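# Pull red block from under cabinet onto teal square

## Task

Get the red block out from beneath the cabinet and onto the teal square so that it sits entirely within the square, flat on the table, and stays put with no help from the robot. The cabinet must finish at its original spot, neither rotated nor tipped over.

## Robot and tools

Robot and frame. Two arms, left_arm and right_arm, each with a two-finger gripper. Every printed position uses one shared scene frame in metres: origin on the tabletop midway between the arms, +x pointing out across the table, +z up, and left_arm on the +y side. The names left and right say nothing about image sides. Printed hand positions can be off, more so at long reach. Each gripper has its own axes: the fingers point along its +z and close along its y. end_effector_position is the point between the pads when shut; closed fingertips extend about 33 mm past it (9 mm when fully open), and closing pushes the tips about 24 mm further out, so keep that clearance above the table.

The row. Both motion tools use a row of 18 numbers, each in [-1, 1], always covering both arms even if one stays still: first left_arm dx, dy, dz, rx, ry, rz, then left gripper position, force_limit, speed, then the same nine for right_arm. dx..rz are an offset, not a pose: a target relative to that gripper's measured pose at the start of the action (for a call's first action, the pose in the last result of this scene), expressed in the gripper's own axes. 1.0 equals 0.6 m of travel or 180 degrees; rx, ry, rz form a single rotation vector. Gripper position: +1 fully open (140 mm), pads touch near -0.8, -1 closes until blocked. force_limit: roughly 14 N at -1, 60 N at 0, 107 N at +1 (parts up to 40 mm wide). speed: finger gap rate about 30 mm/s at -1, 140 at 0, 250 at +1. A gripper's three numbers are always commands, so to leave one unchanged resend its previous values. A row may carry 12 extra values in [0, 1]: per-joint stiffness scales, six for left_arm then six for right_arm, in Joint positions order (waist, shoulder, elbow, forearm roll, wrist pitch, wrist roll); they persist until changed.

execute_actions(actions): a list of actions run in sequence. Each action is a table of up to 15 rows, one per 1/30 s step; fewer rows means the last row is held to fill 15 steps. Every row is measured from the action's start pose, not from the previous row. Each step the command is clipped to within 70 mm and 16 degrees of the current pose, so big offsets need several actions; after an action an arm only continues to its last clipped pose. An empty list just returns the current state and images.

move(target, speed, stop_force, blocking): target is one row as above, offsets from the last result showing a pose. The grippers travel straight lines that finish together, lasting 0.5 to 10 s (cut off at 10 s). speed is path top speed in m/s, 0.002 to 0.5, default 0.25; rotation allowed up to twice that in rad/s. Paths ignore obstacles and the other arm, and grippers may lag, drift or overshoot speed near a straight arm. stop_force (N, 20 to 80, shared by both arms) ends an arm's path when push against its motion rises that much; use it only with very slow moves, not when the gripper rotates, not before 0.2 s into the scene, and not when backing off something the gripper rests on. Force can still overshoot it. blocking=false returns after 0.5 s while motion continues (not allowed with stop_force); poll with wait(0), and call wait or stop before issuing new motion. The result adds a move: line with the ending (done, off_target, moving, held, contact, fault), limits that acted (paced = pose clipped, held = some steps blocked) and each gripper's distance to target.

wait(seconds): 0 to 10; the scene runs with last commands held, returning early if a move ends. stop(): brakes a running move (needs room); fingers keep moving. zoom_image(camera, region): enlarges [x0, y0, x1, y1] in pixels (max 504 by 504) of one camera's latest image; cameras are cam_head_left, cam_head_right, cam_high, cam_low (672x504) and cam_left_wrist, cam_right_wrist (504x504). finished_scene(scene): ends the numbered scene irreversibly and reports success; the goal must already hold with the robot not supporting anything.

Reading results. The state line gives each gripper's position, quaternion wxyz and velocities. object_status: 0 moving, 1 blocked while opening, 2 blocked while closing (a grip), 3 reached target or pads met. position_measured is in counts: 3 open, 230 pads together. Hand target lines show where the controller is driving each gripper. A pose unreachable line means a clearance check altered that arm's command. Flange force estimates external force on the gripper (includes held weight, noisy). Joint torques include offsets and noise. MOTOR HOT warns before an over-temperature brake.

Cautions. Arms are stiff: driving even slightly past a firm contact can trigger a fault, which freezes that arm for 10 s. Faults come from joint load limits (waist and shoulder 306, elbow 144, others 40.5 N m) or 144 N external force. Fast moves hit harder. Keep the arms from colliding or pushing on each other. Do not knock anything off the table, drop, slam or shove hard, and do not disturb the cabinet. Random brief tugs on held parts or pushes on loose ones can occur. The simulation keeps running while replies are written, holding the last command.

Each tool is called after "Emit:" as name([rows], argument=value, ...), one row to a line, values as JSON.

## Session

Emit:
execute_actions(actions=[])

Emit:
zoom_image(camera="cam_high", region=[130, 170, 480, 450])

Scene clock: 0.00 s.
left_arm: end_effector_position=(+0.5051, +0.1411, +0.2710) position_measured=3 object_status=3 end_effector_quat_wxyz=(+0.666, +0.743, -0.042, -0.042) end_effector_velocity=(+0.000, +0.000, -0.000) end_effector_angular_velocity=(-0.000, +0.000, +0.000) | right_arm: end_effector_position=(+0.3130, +0.1375, +0.1352) position_measured=3 object_status=3 end_effector_quat_wxyz=(+0.139, +0.771, +0.017, +0.621) end_effector_velocity=(-0.000, -0.000, -0.000) end_effector_angular_velocity=(-0.001, +0.000, +0.000)
Joint positions: left_arm=[-0.266  0.283  2.196 -1.461  1.519  2.473] | right_arm=[ 1.23   0.649  1.853 -1.418  1.447  3.826]
Joint velocities: left_arm=[ 0.  0.  0. -0. -0.  0.] | right_arm=[ 0.  0.  0. -0.  0. -0.]
Joint torques (N m, as the joint torque sensors report them, + toward a larger angle): no reading
Flange force (N, the push that the arm receives, along the gripper's own x y z axes): no reading
Hand target (left_arm): +0.505, +0.141, +0.271; +0.666, +0.743, -0.042, -0.042
Hand target (right_arm): +0.313, +0.138, +0.135; +0.139, +0.771, +0.017, +0.621
Joint stiffness scale: left_arm=[1. 1. 1. 1. 1. 1.] | right_arm=[1. 1. 1. 1. 1. 1.]

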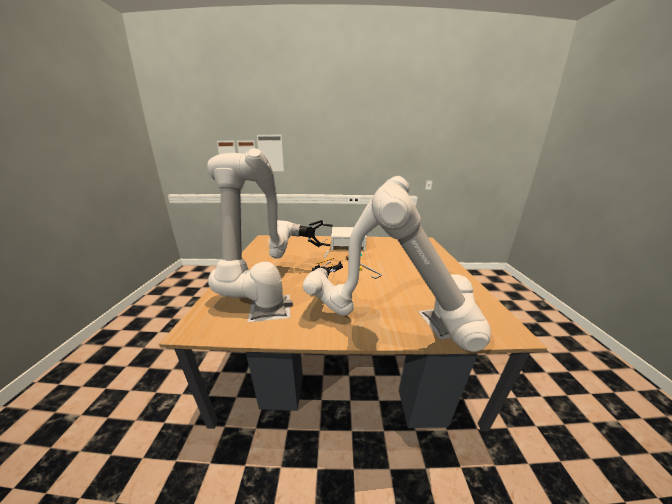

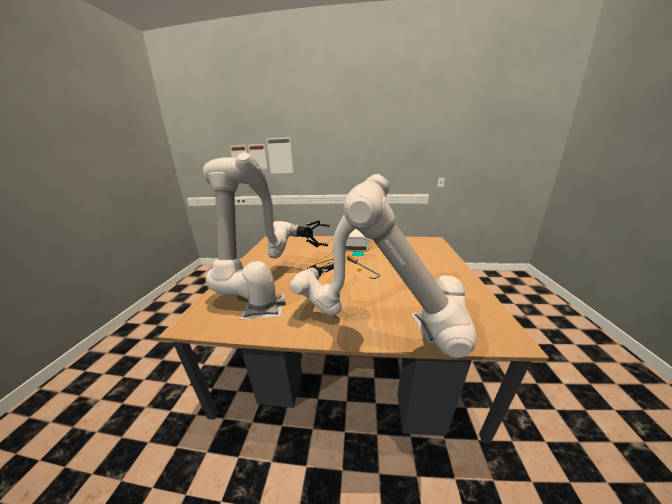

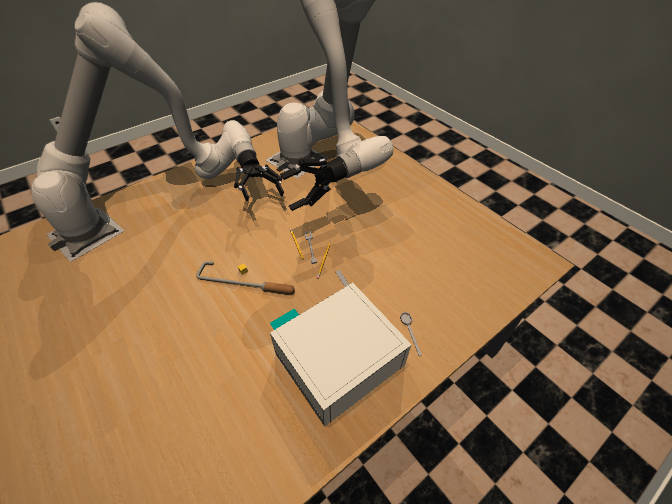

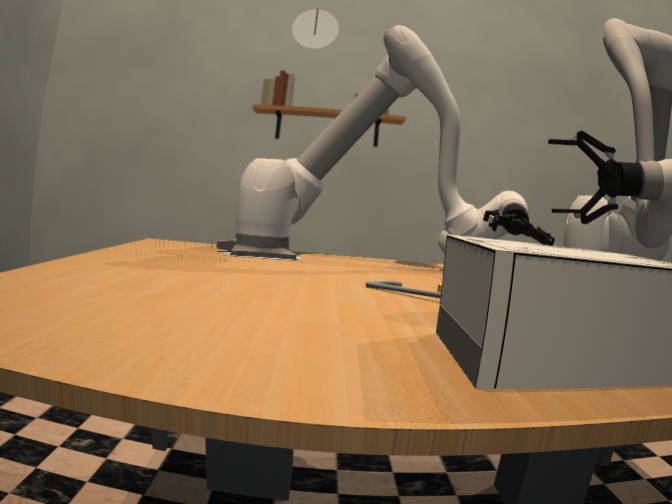

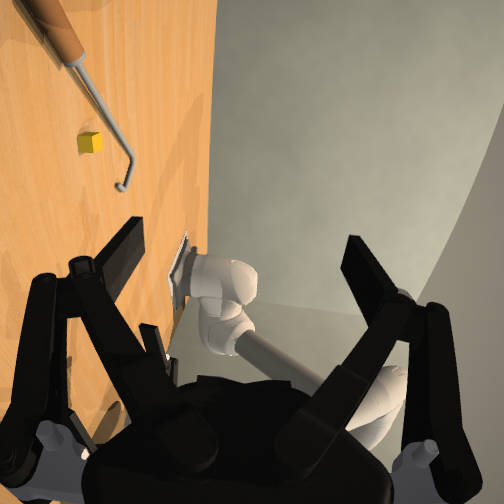

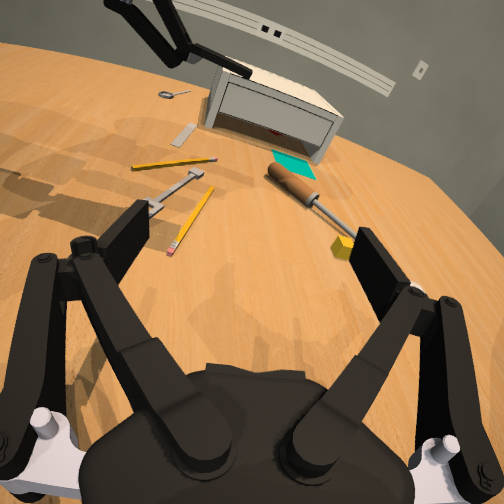

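Region (130, 170, 480, 450) of cam_high's 672x504 image, scaled by 1.440, with more detail than that image has; it fills the top 403 rows of this view, and the rest is white.

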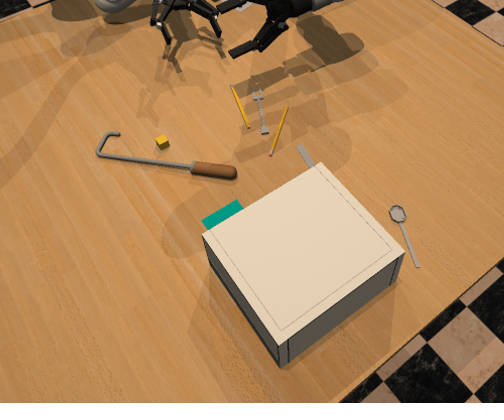

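Emit:
move(target=[0.178,-0.361,-0.25,-0.218,0.366,-0.533,1,0,0,0.106,0.632,0.308,-0.461,-0.301,0.630,0.2,0,0], speed=0.4)

Scene clock: 35.87 s.
left_arm: end_effector_position=(+0.6270, +0.3001, +0.0690) position_measured=3 object_status=3 end_effector_quat_wxyz=(+0.516, +0.221, +0.816, -0.139) end_effector_velocity=(-0.000, +0.001, -0.001) end_effector_angular_velocity=(+0.000, +0.006, +0.003) | right_arm: end_effector_position=(+0.4490, -0.2513, +0.2503) position_measured=104 object_status=3 end_effector_quat_wxyz=(-0.003, -0.348, +0.937, -0.002) end_effector_velocity=(-0.001, +0.000, -0.001) end_effector_angular_velocity=(+0.004, +0.003, -0.001)
Joint positions: left_arm=[-0.352  0.291  2.557 -2.688  0.859  1.431] | right_arm=[ 0.199  0.096  1.815 -0.005  1.236  4.392]
Joint velocities: left_arm=[-0.001 -0.001 -0.    -0.001 -0.007 -0.004] | right_arm=[-0.002 -0.     0.002  0.005 -0.001 -0.002]
Joint torques (N m, as the joint torque sensors report them, + toward a larger angle): left_arm=[ -0.53 -46.49 -15.69  -0.88   2.32   0.62] | right_arm=[ -4.66 -48.47 -36.79   3.81   0.08   0.53]
Flange force (N, the push that the arm receives, along the gripper's own x y z axes): left_arm=[12.6 -0.5 3.7] | right_arm=[-5.4 6.1 -3.5]
Hand target (left_arm): +0.630, +0.300, +0.071; +0.517, +0.218, +0.816, -0.139
Hand target (right_arm): +0.449, -0.251, +0.250; +0.000, -0.349, +0.937, -0.001
Off the commanded pose (left_arm): 0.004 m, 0 deg.
Off the commanded pose (right_arm): 0.001 m, 1 deg.
Joint stiffness scale: left_arm=[1. 1. 1. 1. 1. 1.] | right_arm=[1. 1. 1. 1. 1. 1.]
move: off_target (left_arm)

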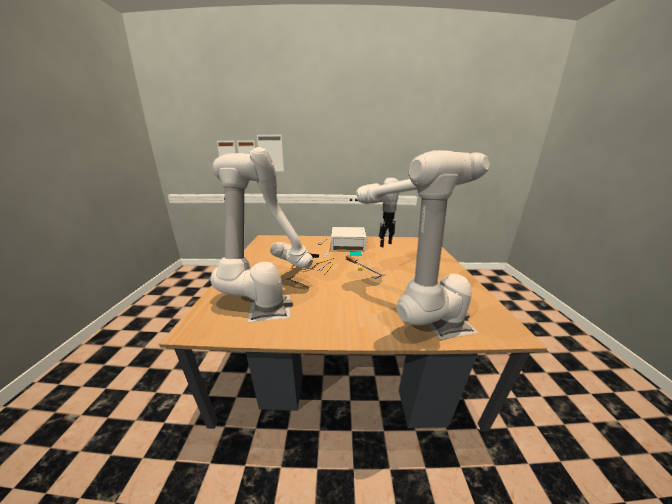

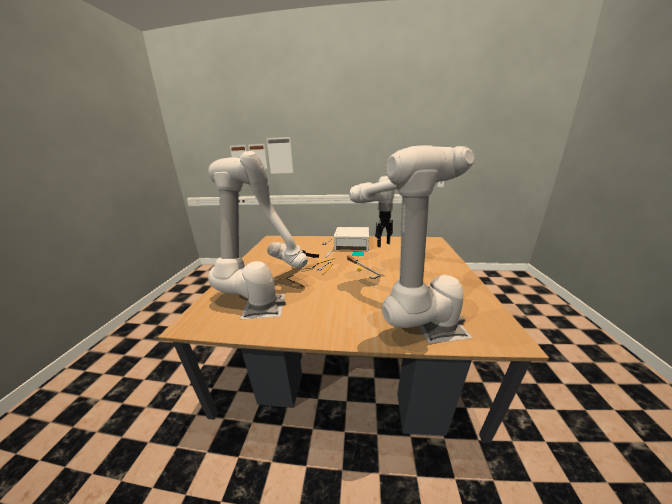

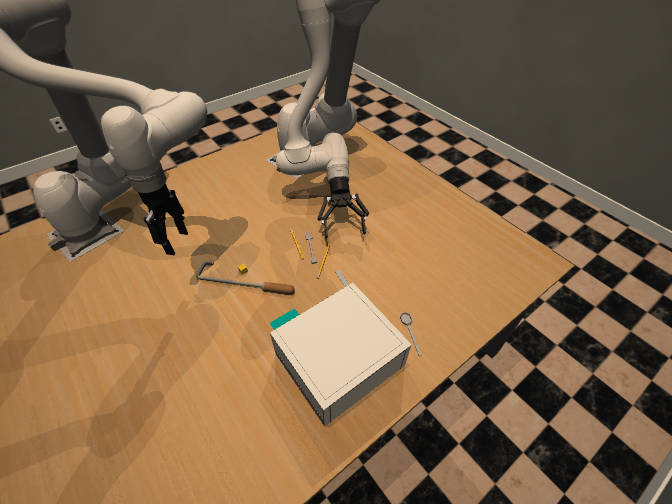

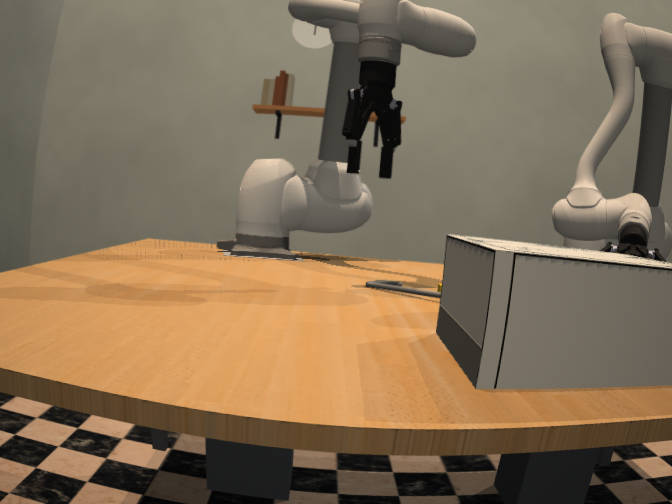

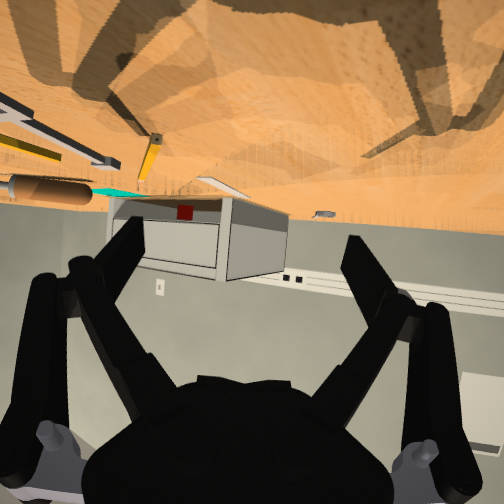

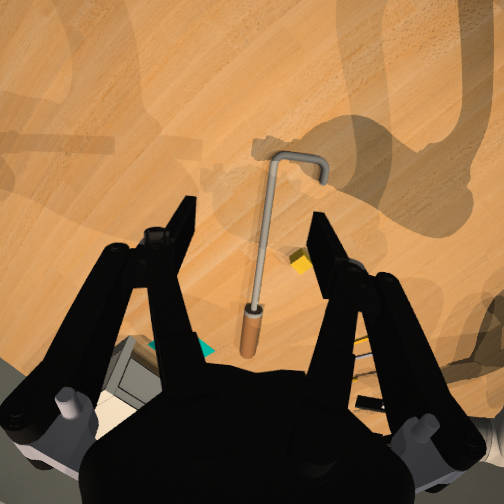

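Emit:
move(target=[0,0,0,0,0,0,1,0,0,-0.5,0.04,0.275,0,0,0,0.2,0,0], speed=0.35)

Emit:
zoom_image(camera="cam_left_wrist", region=[80, 170, 260, 250])

Scene clock: 40.83 s.
left_arm: end_effector_position=(+0.6270, +0.3001, +0.0689) position_measured=3 object_status=3 end_effector_quat_wxyz=(+0.516, +0.221, +0.816, -0.139) end_effector_velocity=(+0.001, -0.000, +0.000) end_effector_angular_velocity=(+0.000, -0.001, -0.000) | right_arm: end_effector_position=(+0.6604, -0.0392, +0.0833) position_measured=104 object_status=3 end_effector_quat_wxyz=(-0.001, -0.350, +0.937, -0.002) end_effector_velocity=(+0.001, +0.000, +0.001) end_effector_angular_velocity=(+0.001, -0.001, -0.000)
Joint positions: left_arm=[-0.352  0.291  2.557 -2.688  0.859  1.431] | right_arm=[ 0.332  0.634  1.373 -0.004  1.138  4.522]
Joint velocities: left_arm=[ 0.    -0.    -0.001  0.     0.     0.001] | right_arm=[ 0.    -0.    -0.001 -0.    -0.     0.   ]
Joint torques (N m, as the joint torque sensors report them, + toward a larger angle): left_arm=[ -2.27 -47.03 -13.63  -0.84   2.49   0.42] | right_arm=[ -4.36 -97.45 -36.62   3.5   -0.01  -0.06]
Flange force (N, the push that the arm receives, along the gripper's own x y z axes): left_arm=[12.0 5.9 5.9] | right_arm=[-1.4 4.9 -2.1]
Hand target (left_arm): +0.627, +0.300, +0.069; +0.516, +0.221, +0.816, -0.139
Hand target (right_arm): +0.660, -0.038, +0.083; -0.003, -0.348, +0.937, -0.002
Off the commanded pose (left_arm): 0.000 m, 0 deg.
Off the commanded pose (right_arm): 0.001 m, 0 deg.
Joint stiffness scale: left_arm=[1. 1. 1. 1. 1. 1.] | right_arm=[1. 1. 1. 1. 1. 1.]
move: done

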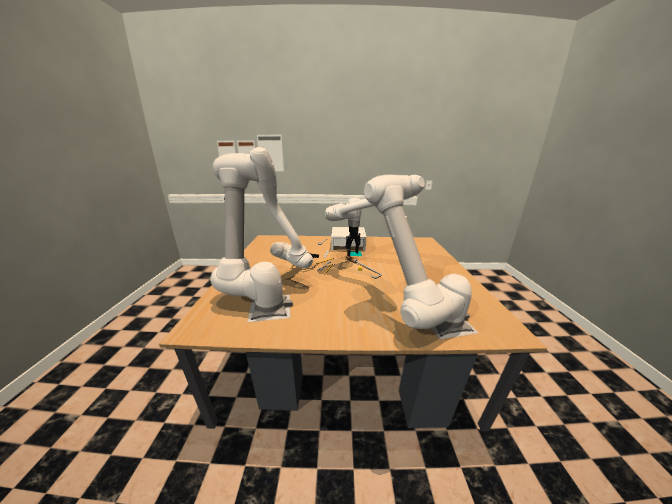

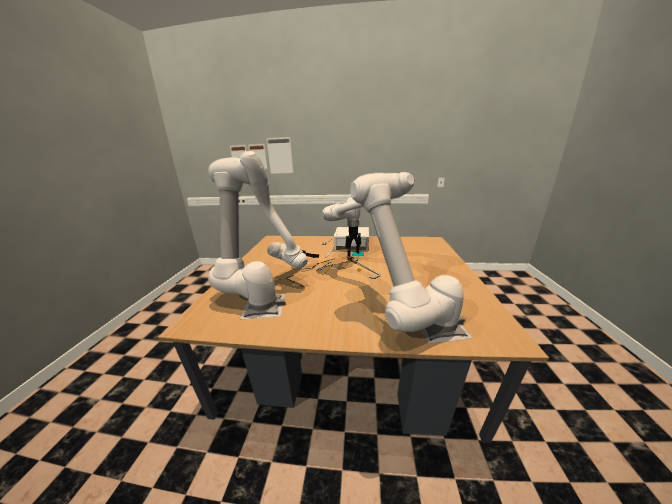

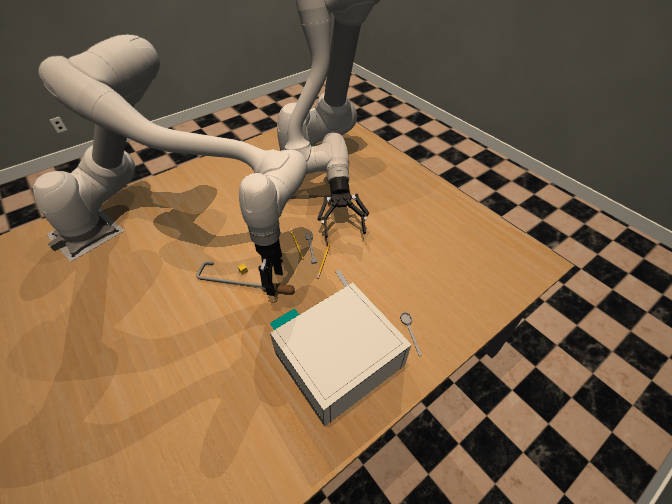

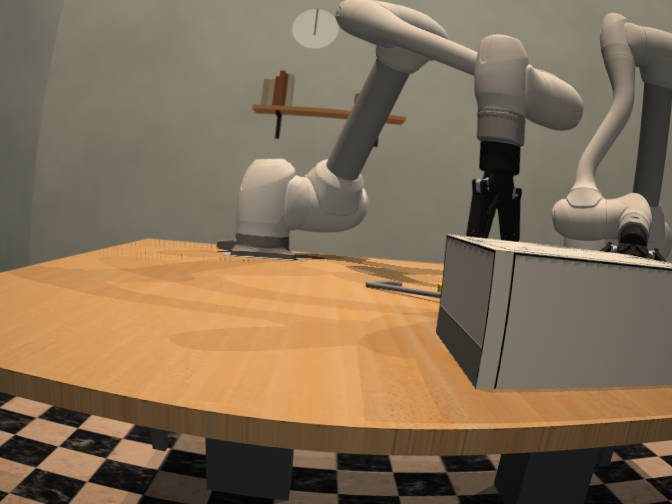

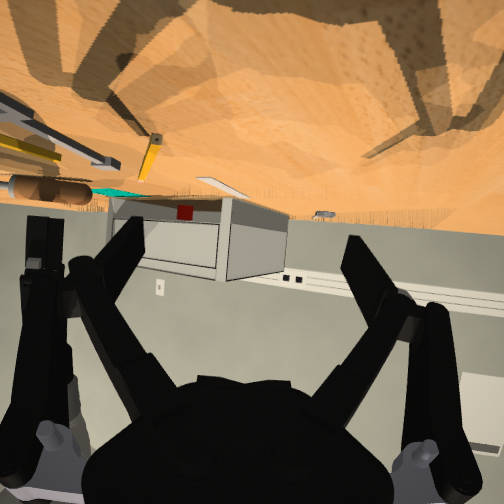

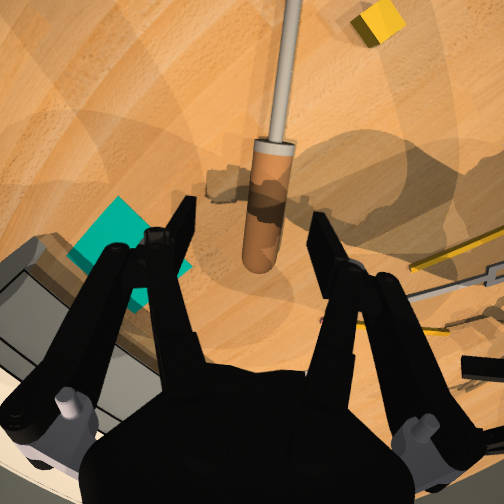

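Region (80, 170, 260, 250) of cam_left_wrist's 504x504 image, scaled by 2.800, with more detail than that image has.

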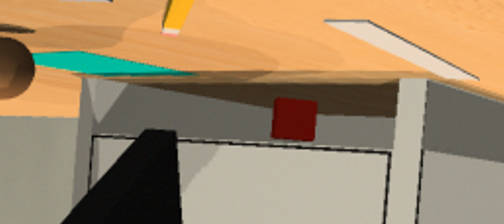

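Emit:
move(target=[0,0,0,0,0,0,1,0,0,0,0.022,0.081,0,0,0,0,0,0], speed=0.08)

Emit:
zoom_image(camera="cam_left_wrist", region=[0, 150, 160, 250])

Scene clock: 45.60 s.
left_arm: end_effector_position=(+0.6270, +0.3001, +0.0689) position_measured=3 object_status=3 end_effector_quat_wxyz=(+0.516, +0.221, +0.816, -0.139) end_effector_velocity=(+0.000, -0.000, +0.000) end_effector_angular_velocity=(+0.000, -0.000, -0.000) | right_arm: end_effector_position=(+0.6520, -0.0307, +0.0376) position_measured=129 object_status=3 end_effector_quat_wxyz=(-0.003, -0.352, +0.936, -0.002) end_effector_velocity=(+0.001, +0.000, +0.000) end_effector_angular_velocity=(+0.001, -0.002, +0.000)
Joint positions: left_arm=[-0.352  0.291  2.557 -2.688  0.859  1.431] | right_arm=[ 0.346  0.665  1.41  -0.004  1.072  4.531]
Joint velocities: left_arm=[ 0.     0.    -0.     0.001  0.     0.   ] | right_arm=[ 0.    -0.    -0.    -0.    -0.002  0.   ]
Joint torques (N m, as the joint torque sensors report them, + toward a larger angle): left_arm=[  4.14 -46.42 -15.8   -0.82   2.43   0.59] | right_arm=[  -4.27 -100.37  -35.1     3.51   -0.6    -0.12]
Flange force (N, the push that the arm receives, along the gripper's own x y z axes): left_arm=[9.9 -13.7 8.0] | right_arm=[-5.0 4.3 -2.0]
Hand target (left_arm): +0.627, +0.300, +0.069; +0.516, +0.221, +0.816, -0.139
Hand target (right_arm): +0.652, -0.029, +0.035; -0.001, -0.350, +0.937, -0.002
Off the commanded pose (left_arm): 0.000 m, 0 deg.
Off the commanded pose (right_arm): 0.003 m, 0 deg.
Joint stiffness scale: left_arm=[1. 1. 1. 1. 1. 1.] | right_arm=[1. 1. 1. 1. 1. 1.]
move: done

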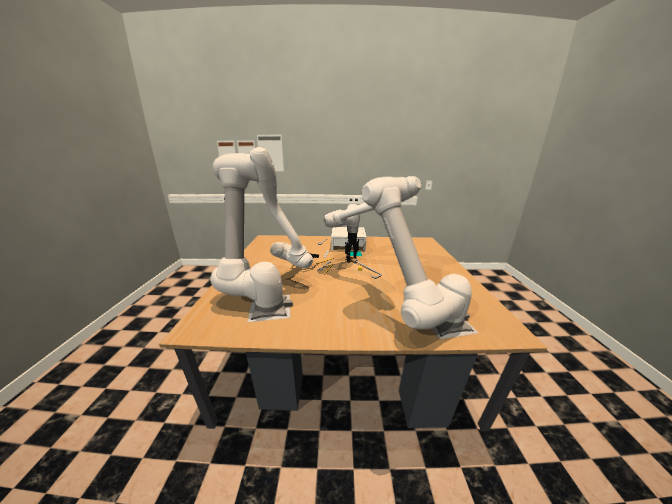

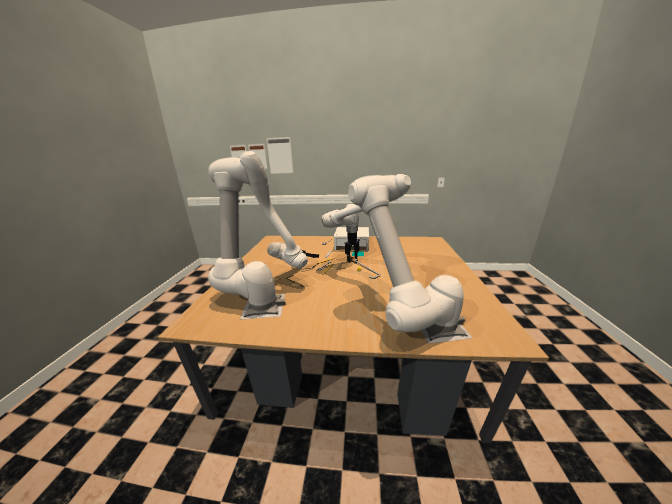

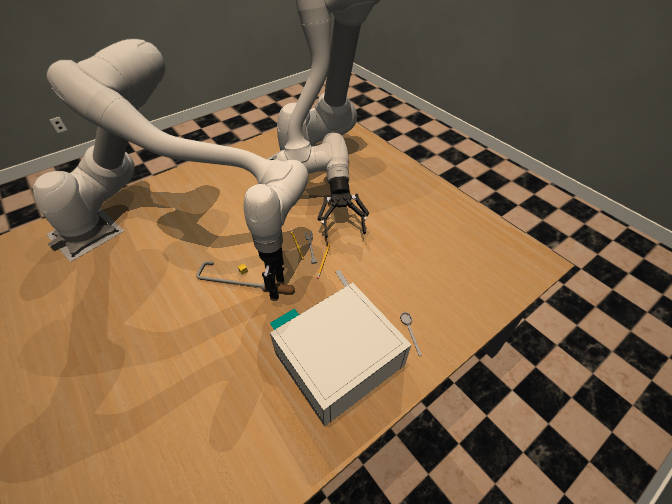

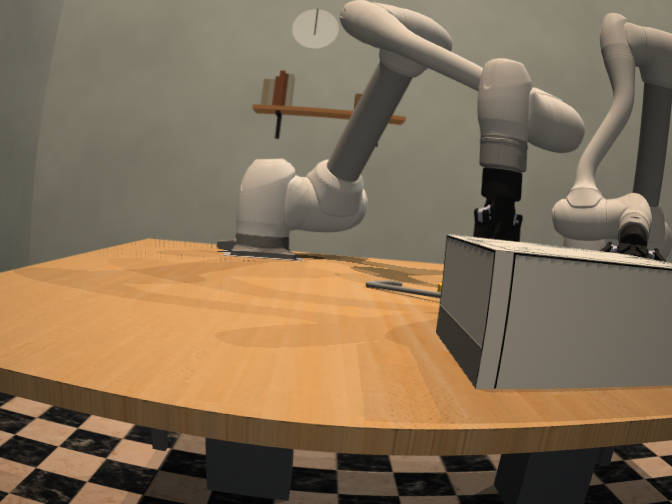

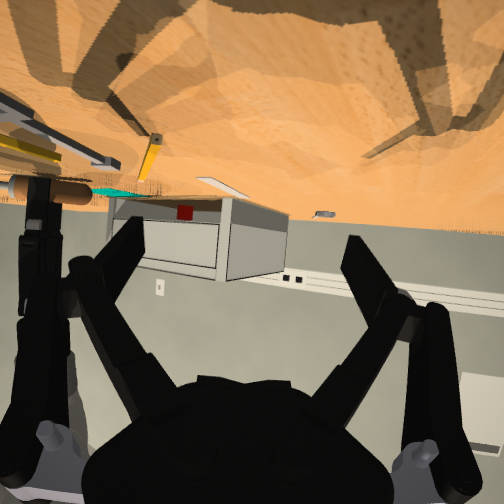

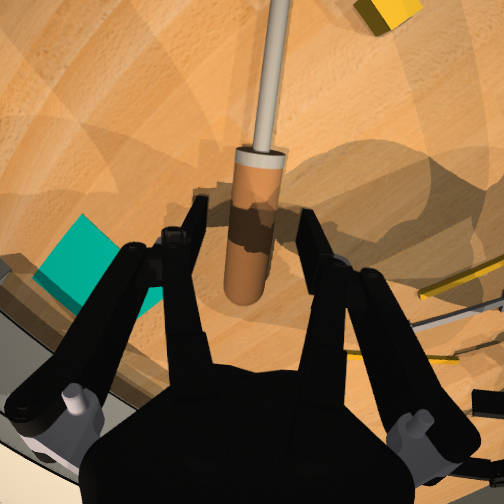

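Region (0, 150, 160, 250) of cam_left_wrist's 504x504 image, scaled by 3.150, with more detail than that image has; it fills the top 315 rows of this view, and the rest is white.

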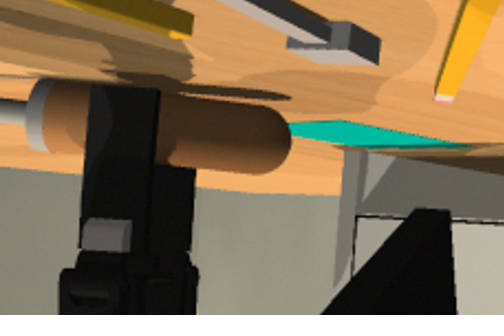

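Emit:
move(target=[0,0,0,0,0,0,1,0,0,0,0,0,0,0,0,-1,1,0])

Emit:
move(target=[0,0,0,0,0,0,1,0,0,0,0,-0.07,0,0,0,-1,1,0], speed=0.1)

Emit:
move(target=[0,0.13,0,0,0,0,1,0,0,0.112,0.333,0,0,0,-0.771,-1,1,0], speed=0.4)

Scene clock: 56.43 s.
left_arm: end_effector_position=(+0.6270, +0.3001, +0.0689) position_measured=3 object_status=3 end_effector_quat_wxyz=(+0.516, +0.221, +0.816, -0.139) end_effector_velocity=(+0.000, +0.000, -0.000) end_effector_angular_velocity=(-0.000, +0.000, +0.001) | right_arm: end_effector_position=(+0.6520, -0.0307, +0.0377) position_measured=191 object_status=2 end_effector_quat_wxyz=(-0.003, -0.352, +0.936, -0.002) end_effector_velocity=(+0.000, -0.000, -0.000) end_effector_angular_velocity=(-0.000, +0.000, +0.001)
Joint positions: left_arm=[-0.352  0.291  2.557 -2.688  0.859  1.431] | right_arm=[ 0.346  0.665  1.41  -0.004  1.072  4.531]
Joint velocities: left_arm=[-0.     0.    -0.    -0.001 -0.    -0.   ] | right_arm=[-0.     0.    -0.    -0.     0.    -0.001]
Joint torques (N m, as the joint torque sensors report them, + toward a larger angle): left_arm=[  4.73 -47.6  -14.14  -0.51   2.87   0.47] | right_arm=[ -4.85 -90.92 -30.17   3.1   -0.05  -0.05]
Flange force (N, the push that the arm receives, along the gripper's own x y z axes): left_arm=[9.6 -14.6 13.4] | right_arm=[-3.5 5.1 -11.5]
Hand target (left_arm): +0.627, +0.300, +0.069; +0.516, +0.221, +0.816, -0.139
Hand target (right_arm): +0.652, -0.031, +0.038; -0.003, -0.352, +0.936, -0.002
Off the commanded pose (left_arm): 0.000 m, 0 deg.
Off the commanded pose (right_arm): 0.000 m, 0 deg.
Joint stiffness scale: left_arm=[1. 1. 1. 1. 1. 1.] | right_arm=[1. 1. 1. 1. 1. 1.]
move: done

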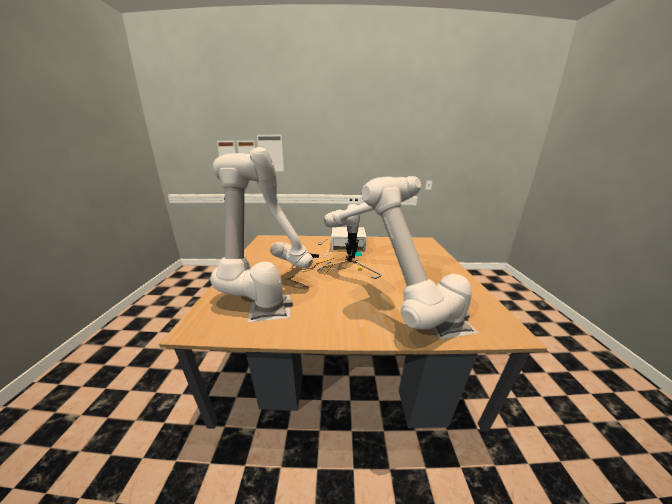

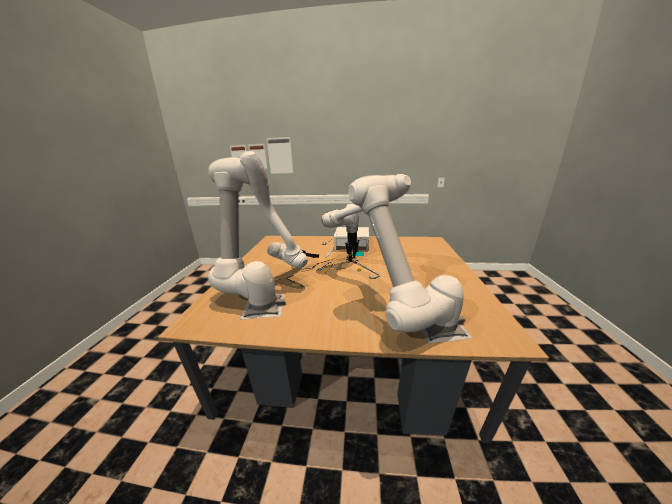

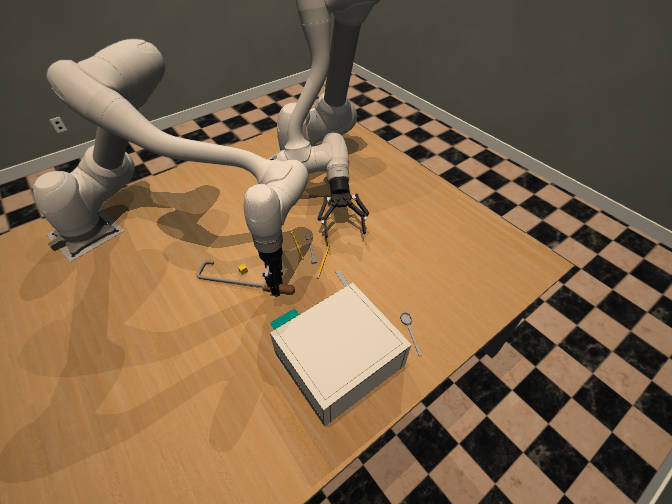

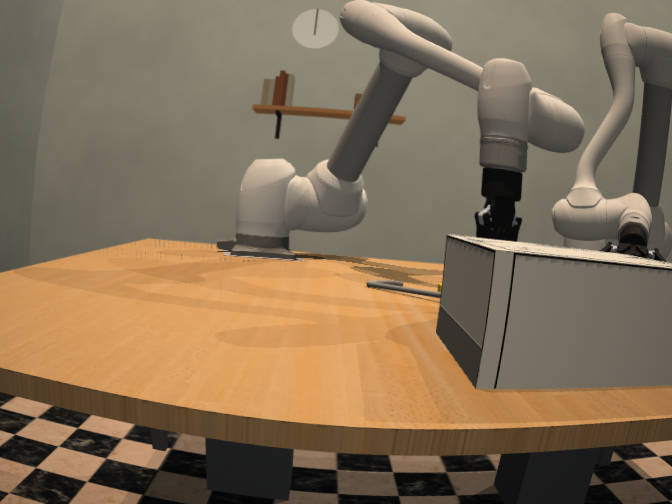

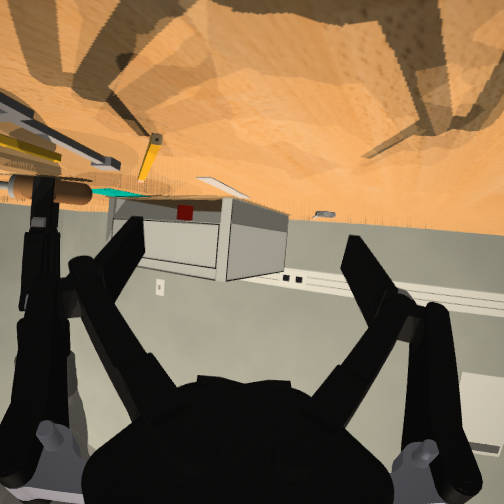

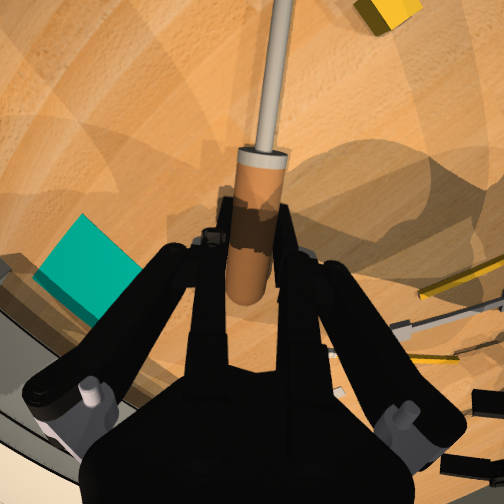

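Scene clock: 57.23 s.
left_arm: end_effector_position=(+0.6270, +0.3001, +0.0689) position_measured=3 object_status=3 end_effector_quat_wxyz=(+0.516, +0.221, +0.816, -0.139) end_effector_velocity=(-0.000, -0.000, +0.000) end_effector_angular_velocity=(-0.000, +0.000, -0.001) | right_arm: end_effector_position=(+0.6528, -0.0303, +0.0768) position_measured=191 object_status=2 end_effector_quat_wxyz=(-0.001, -0.351, +0.936, -0.002) end_effector_velocity=(-0.001, -0.001, -0.000) end_effector_angular_velocity=(-0.002, +0.003, +0.001)
Joint positions: left_arm=[-0.352  0.291  2.557 -2.688  0.859  1.431] | right_arm=[ 0.346  0.636  1.383 -0.004  1.126  4.531]
Joint velocities: left_arm=[-0.    -0.    -0.     0.001 -0.    -0.001] | right_arm=[ 0.    -0.     0.     0.     0.003 -0.001]
Joint torques (N m, as the joint torque sensors report them, + toward a larger angle): left_arm=[  0.48 -48.44 -14.53  -0.92   2.3    0.37] | right_arm=[  -3.15 -100.94  -36.93    3.59    0.55   -0.04]
Flange force (N, the push that the arm receives, along the gripper's own x y z axes): left_arm=[15.4 -1.7 10.0] | right_arm=[-4.5 3.0 1.9]
Hand target (left_arm): +0.627, +0.300, +0.069; +0.516, +0.221, +0.816, -0.139
Hand target (right_arm): +0.652, -0.031, +0.080; -0.002, -0.352, +0.936, -0.002
Off the commanded pose (left_arm): 0.000 m, 0 deg.
Off the commanded pose (right_arm): 0.003 m, 0 deg.
Joint stiffness scale: left_arm=[1. 1. 1. 1. 1. 1.] | right_arm=[1. 1. 1. 1. 1. 1.]
move: done

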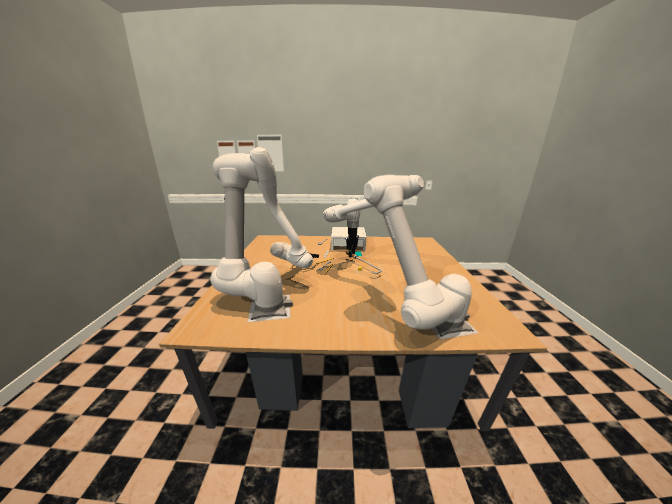

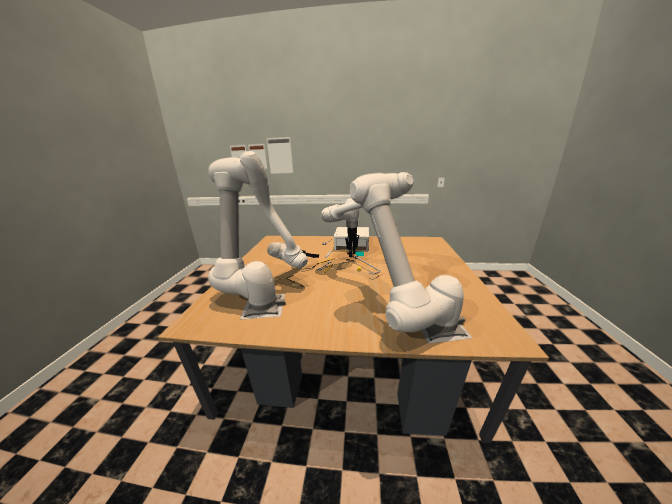

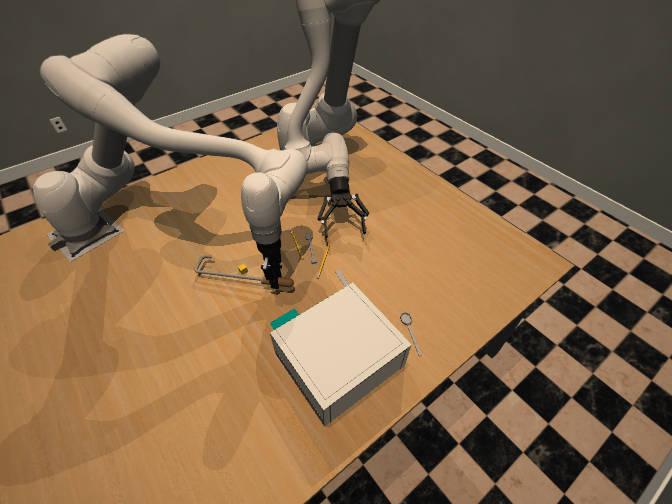

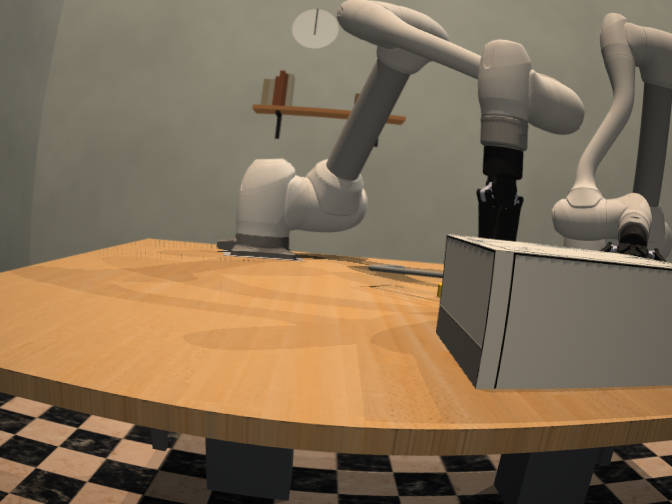

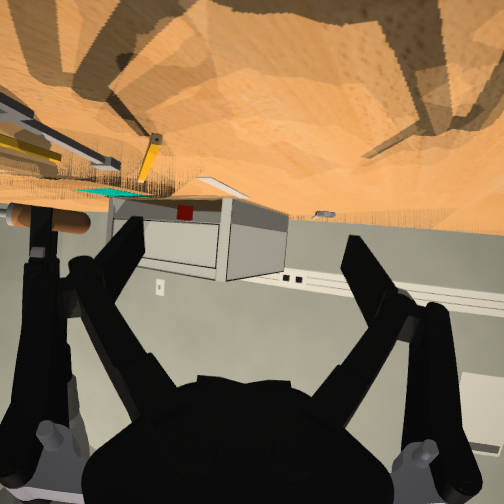

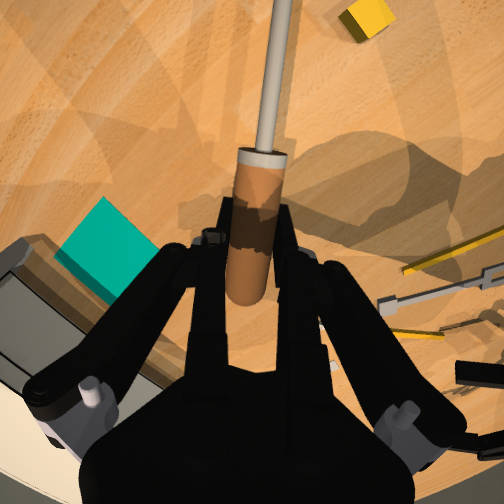

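Scene clock: 60.73 s.
left_arm: end_effector_position=(+0.6643, +0.3673, +0.0685) position_measured=3 object_status=3 end_effector_quat_wxyz=(+0.516, +0.220, +0.816, -0.139) end_effector_velocity=(+0.000, +0.000, +0.000) end_effector_angular_velocity=(-0.000, -0.001, +0.000) | right_arm: end_effector_position=(+0.4718, +0.0741, +0.0766) position_measured=191 object_status=2 end_effector_quat_wxyz=(+0.005, +1.000, -0.003, -0.001) end_effector_velocity=(-0.000, +0.000, -0.000) end_effector_angular_velocity=(+0.001, +0.000, +0.007)
Joint positions: left_arm=[-0.16   0.326  2.485 -2.448  0.859  1.34 ] | right_arm=[ 0.578  0.534  1.556 -0.006  1.061  2.348]
Joint velocities: left_arm=[ 0.    -0.    -0.001  0.     0.    -0.001] | right_arm=[ 0.     0.    -0.     0.001 -0.    -0.007]
Joint torques (N m, as the joint torque sensors report them, + toward a larger angle): left_arm=[  2.1  -52.13 -14.67  -0.59   2.38   0.8 ] | right_arm=[ -3.88 -89.67 -36.05   3.35  -0.06   0.08]
Flange force (N, the push that the arm receives, along the gripper's own x y z axes): left_arm=[10.9 -5.1 11.8] | right_arm=[-2.2 -4.5 0.5]
Hand target (left_arm): +0.666, +0.368, +0.069; +0.516, +0.221, +0.816, -0.139
Hand target (right_arm): +0.471, +0.076, +0.077; +0.002, +1.000, -0.001, -0.000
Off the commanded pose (left_arm): 0.002 m, 0 deg.
Off the commanded pose (right_arm): 0.002 m, 0 deg.
Joint stiffness scale: left_arm=[1. 1. 1. 1. 1. 1.] | right_arm=[1. 1. 1. 1. 1. 1.]
move: done

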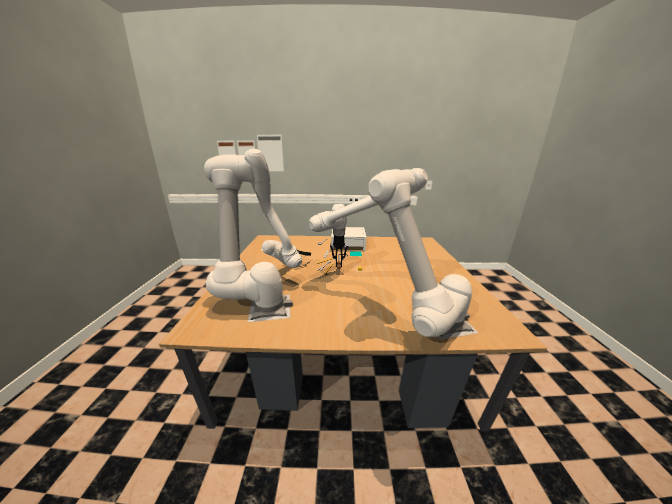

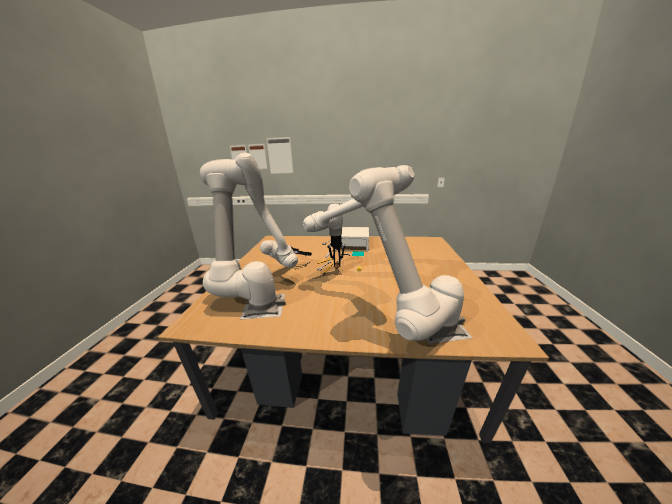

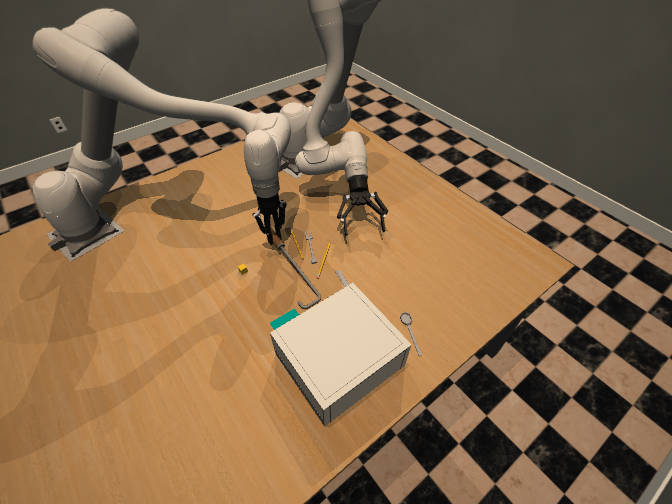

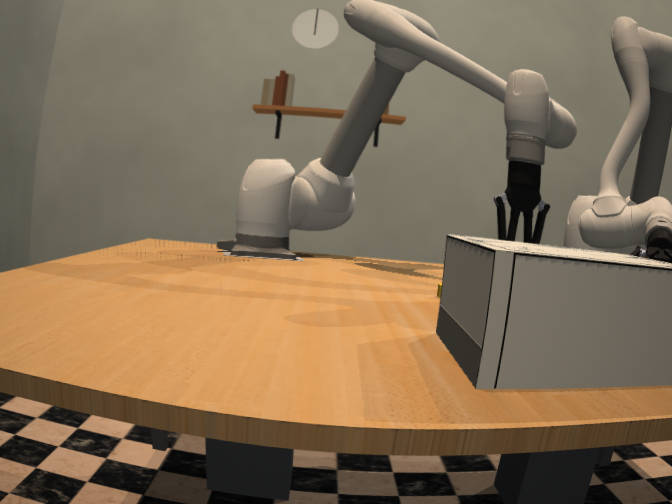

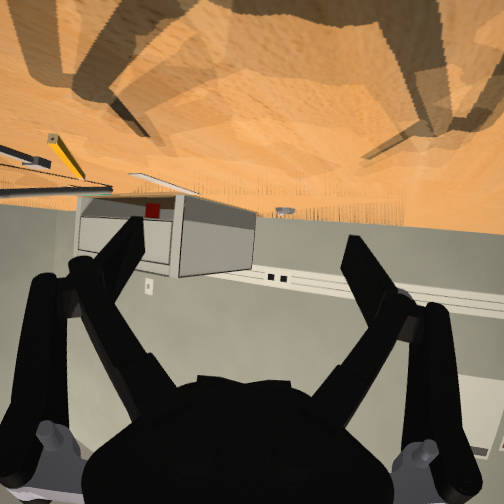

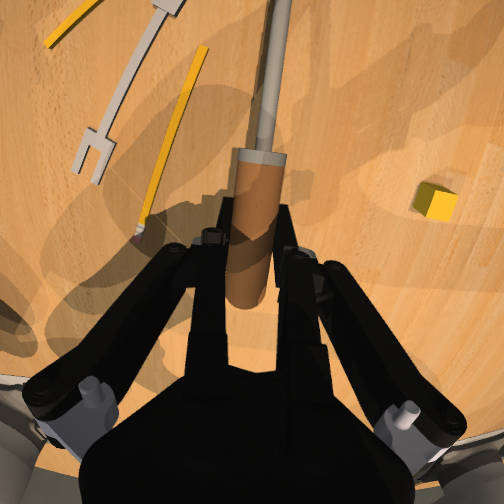

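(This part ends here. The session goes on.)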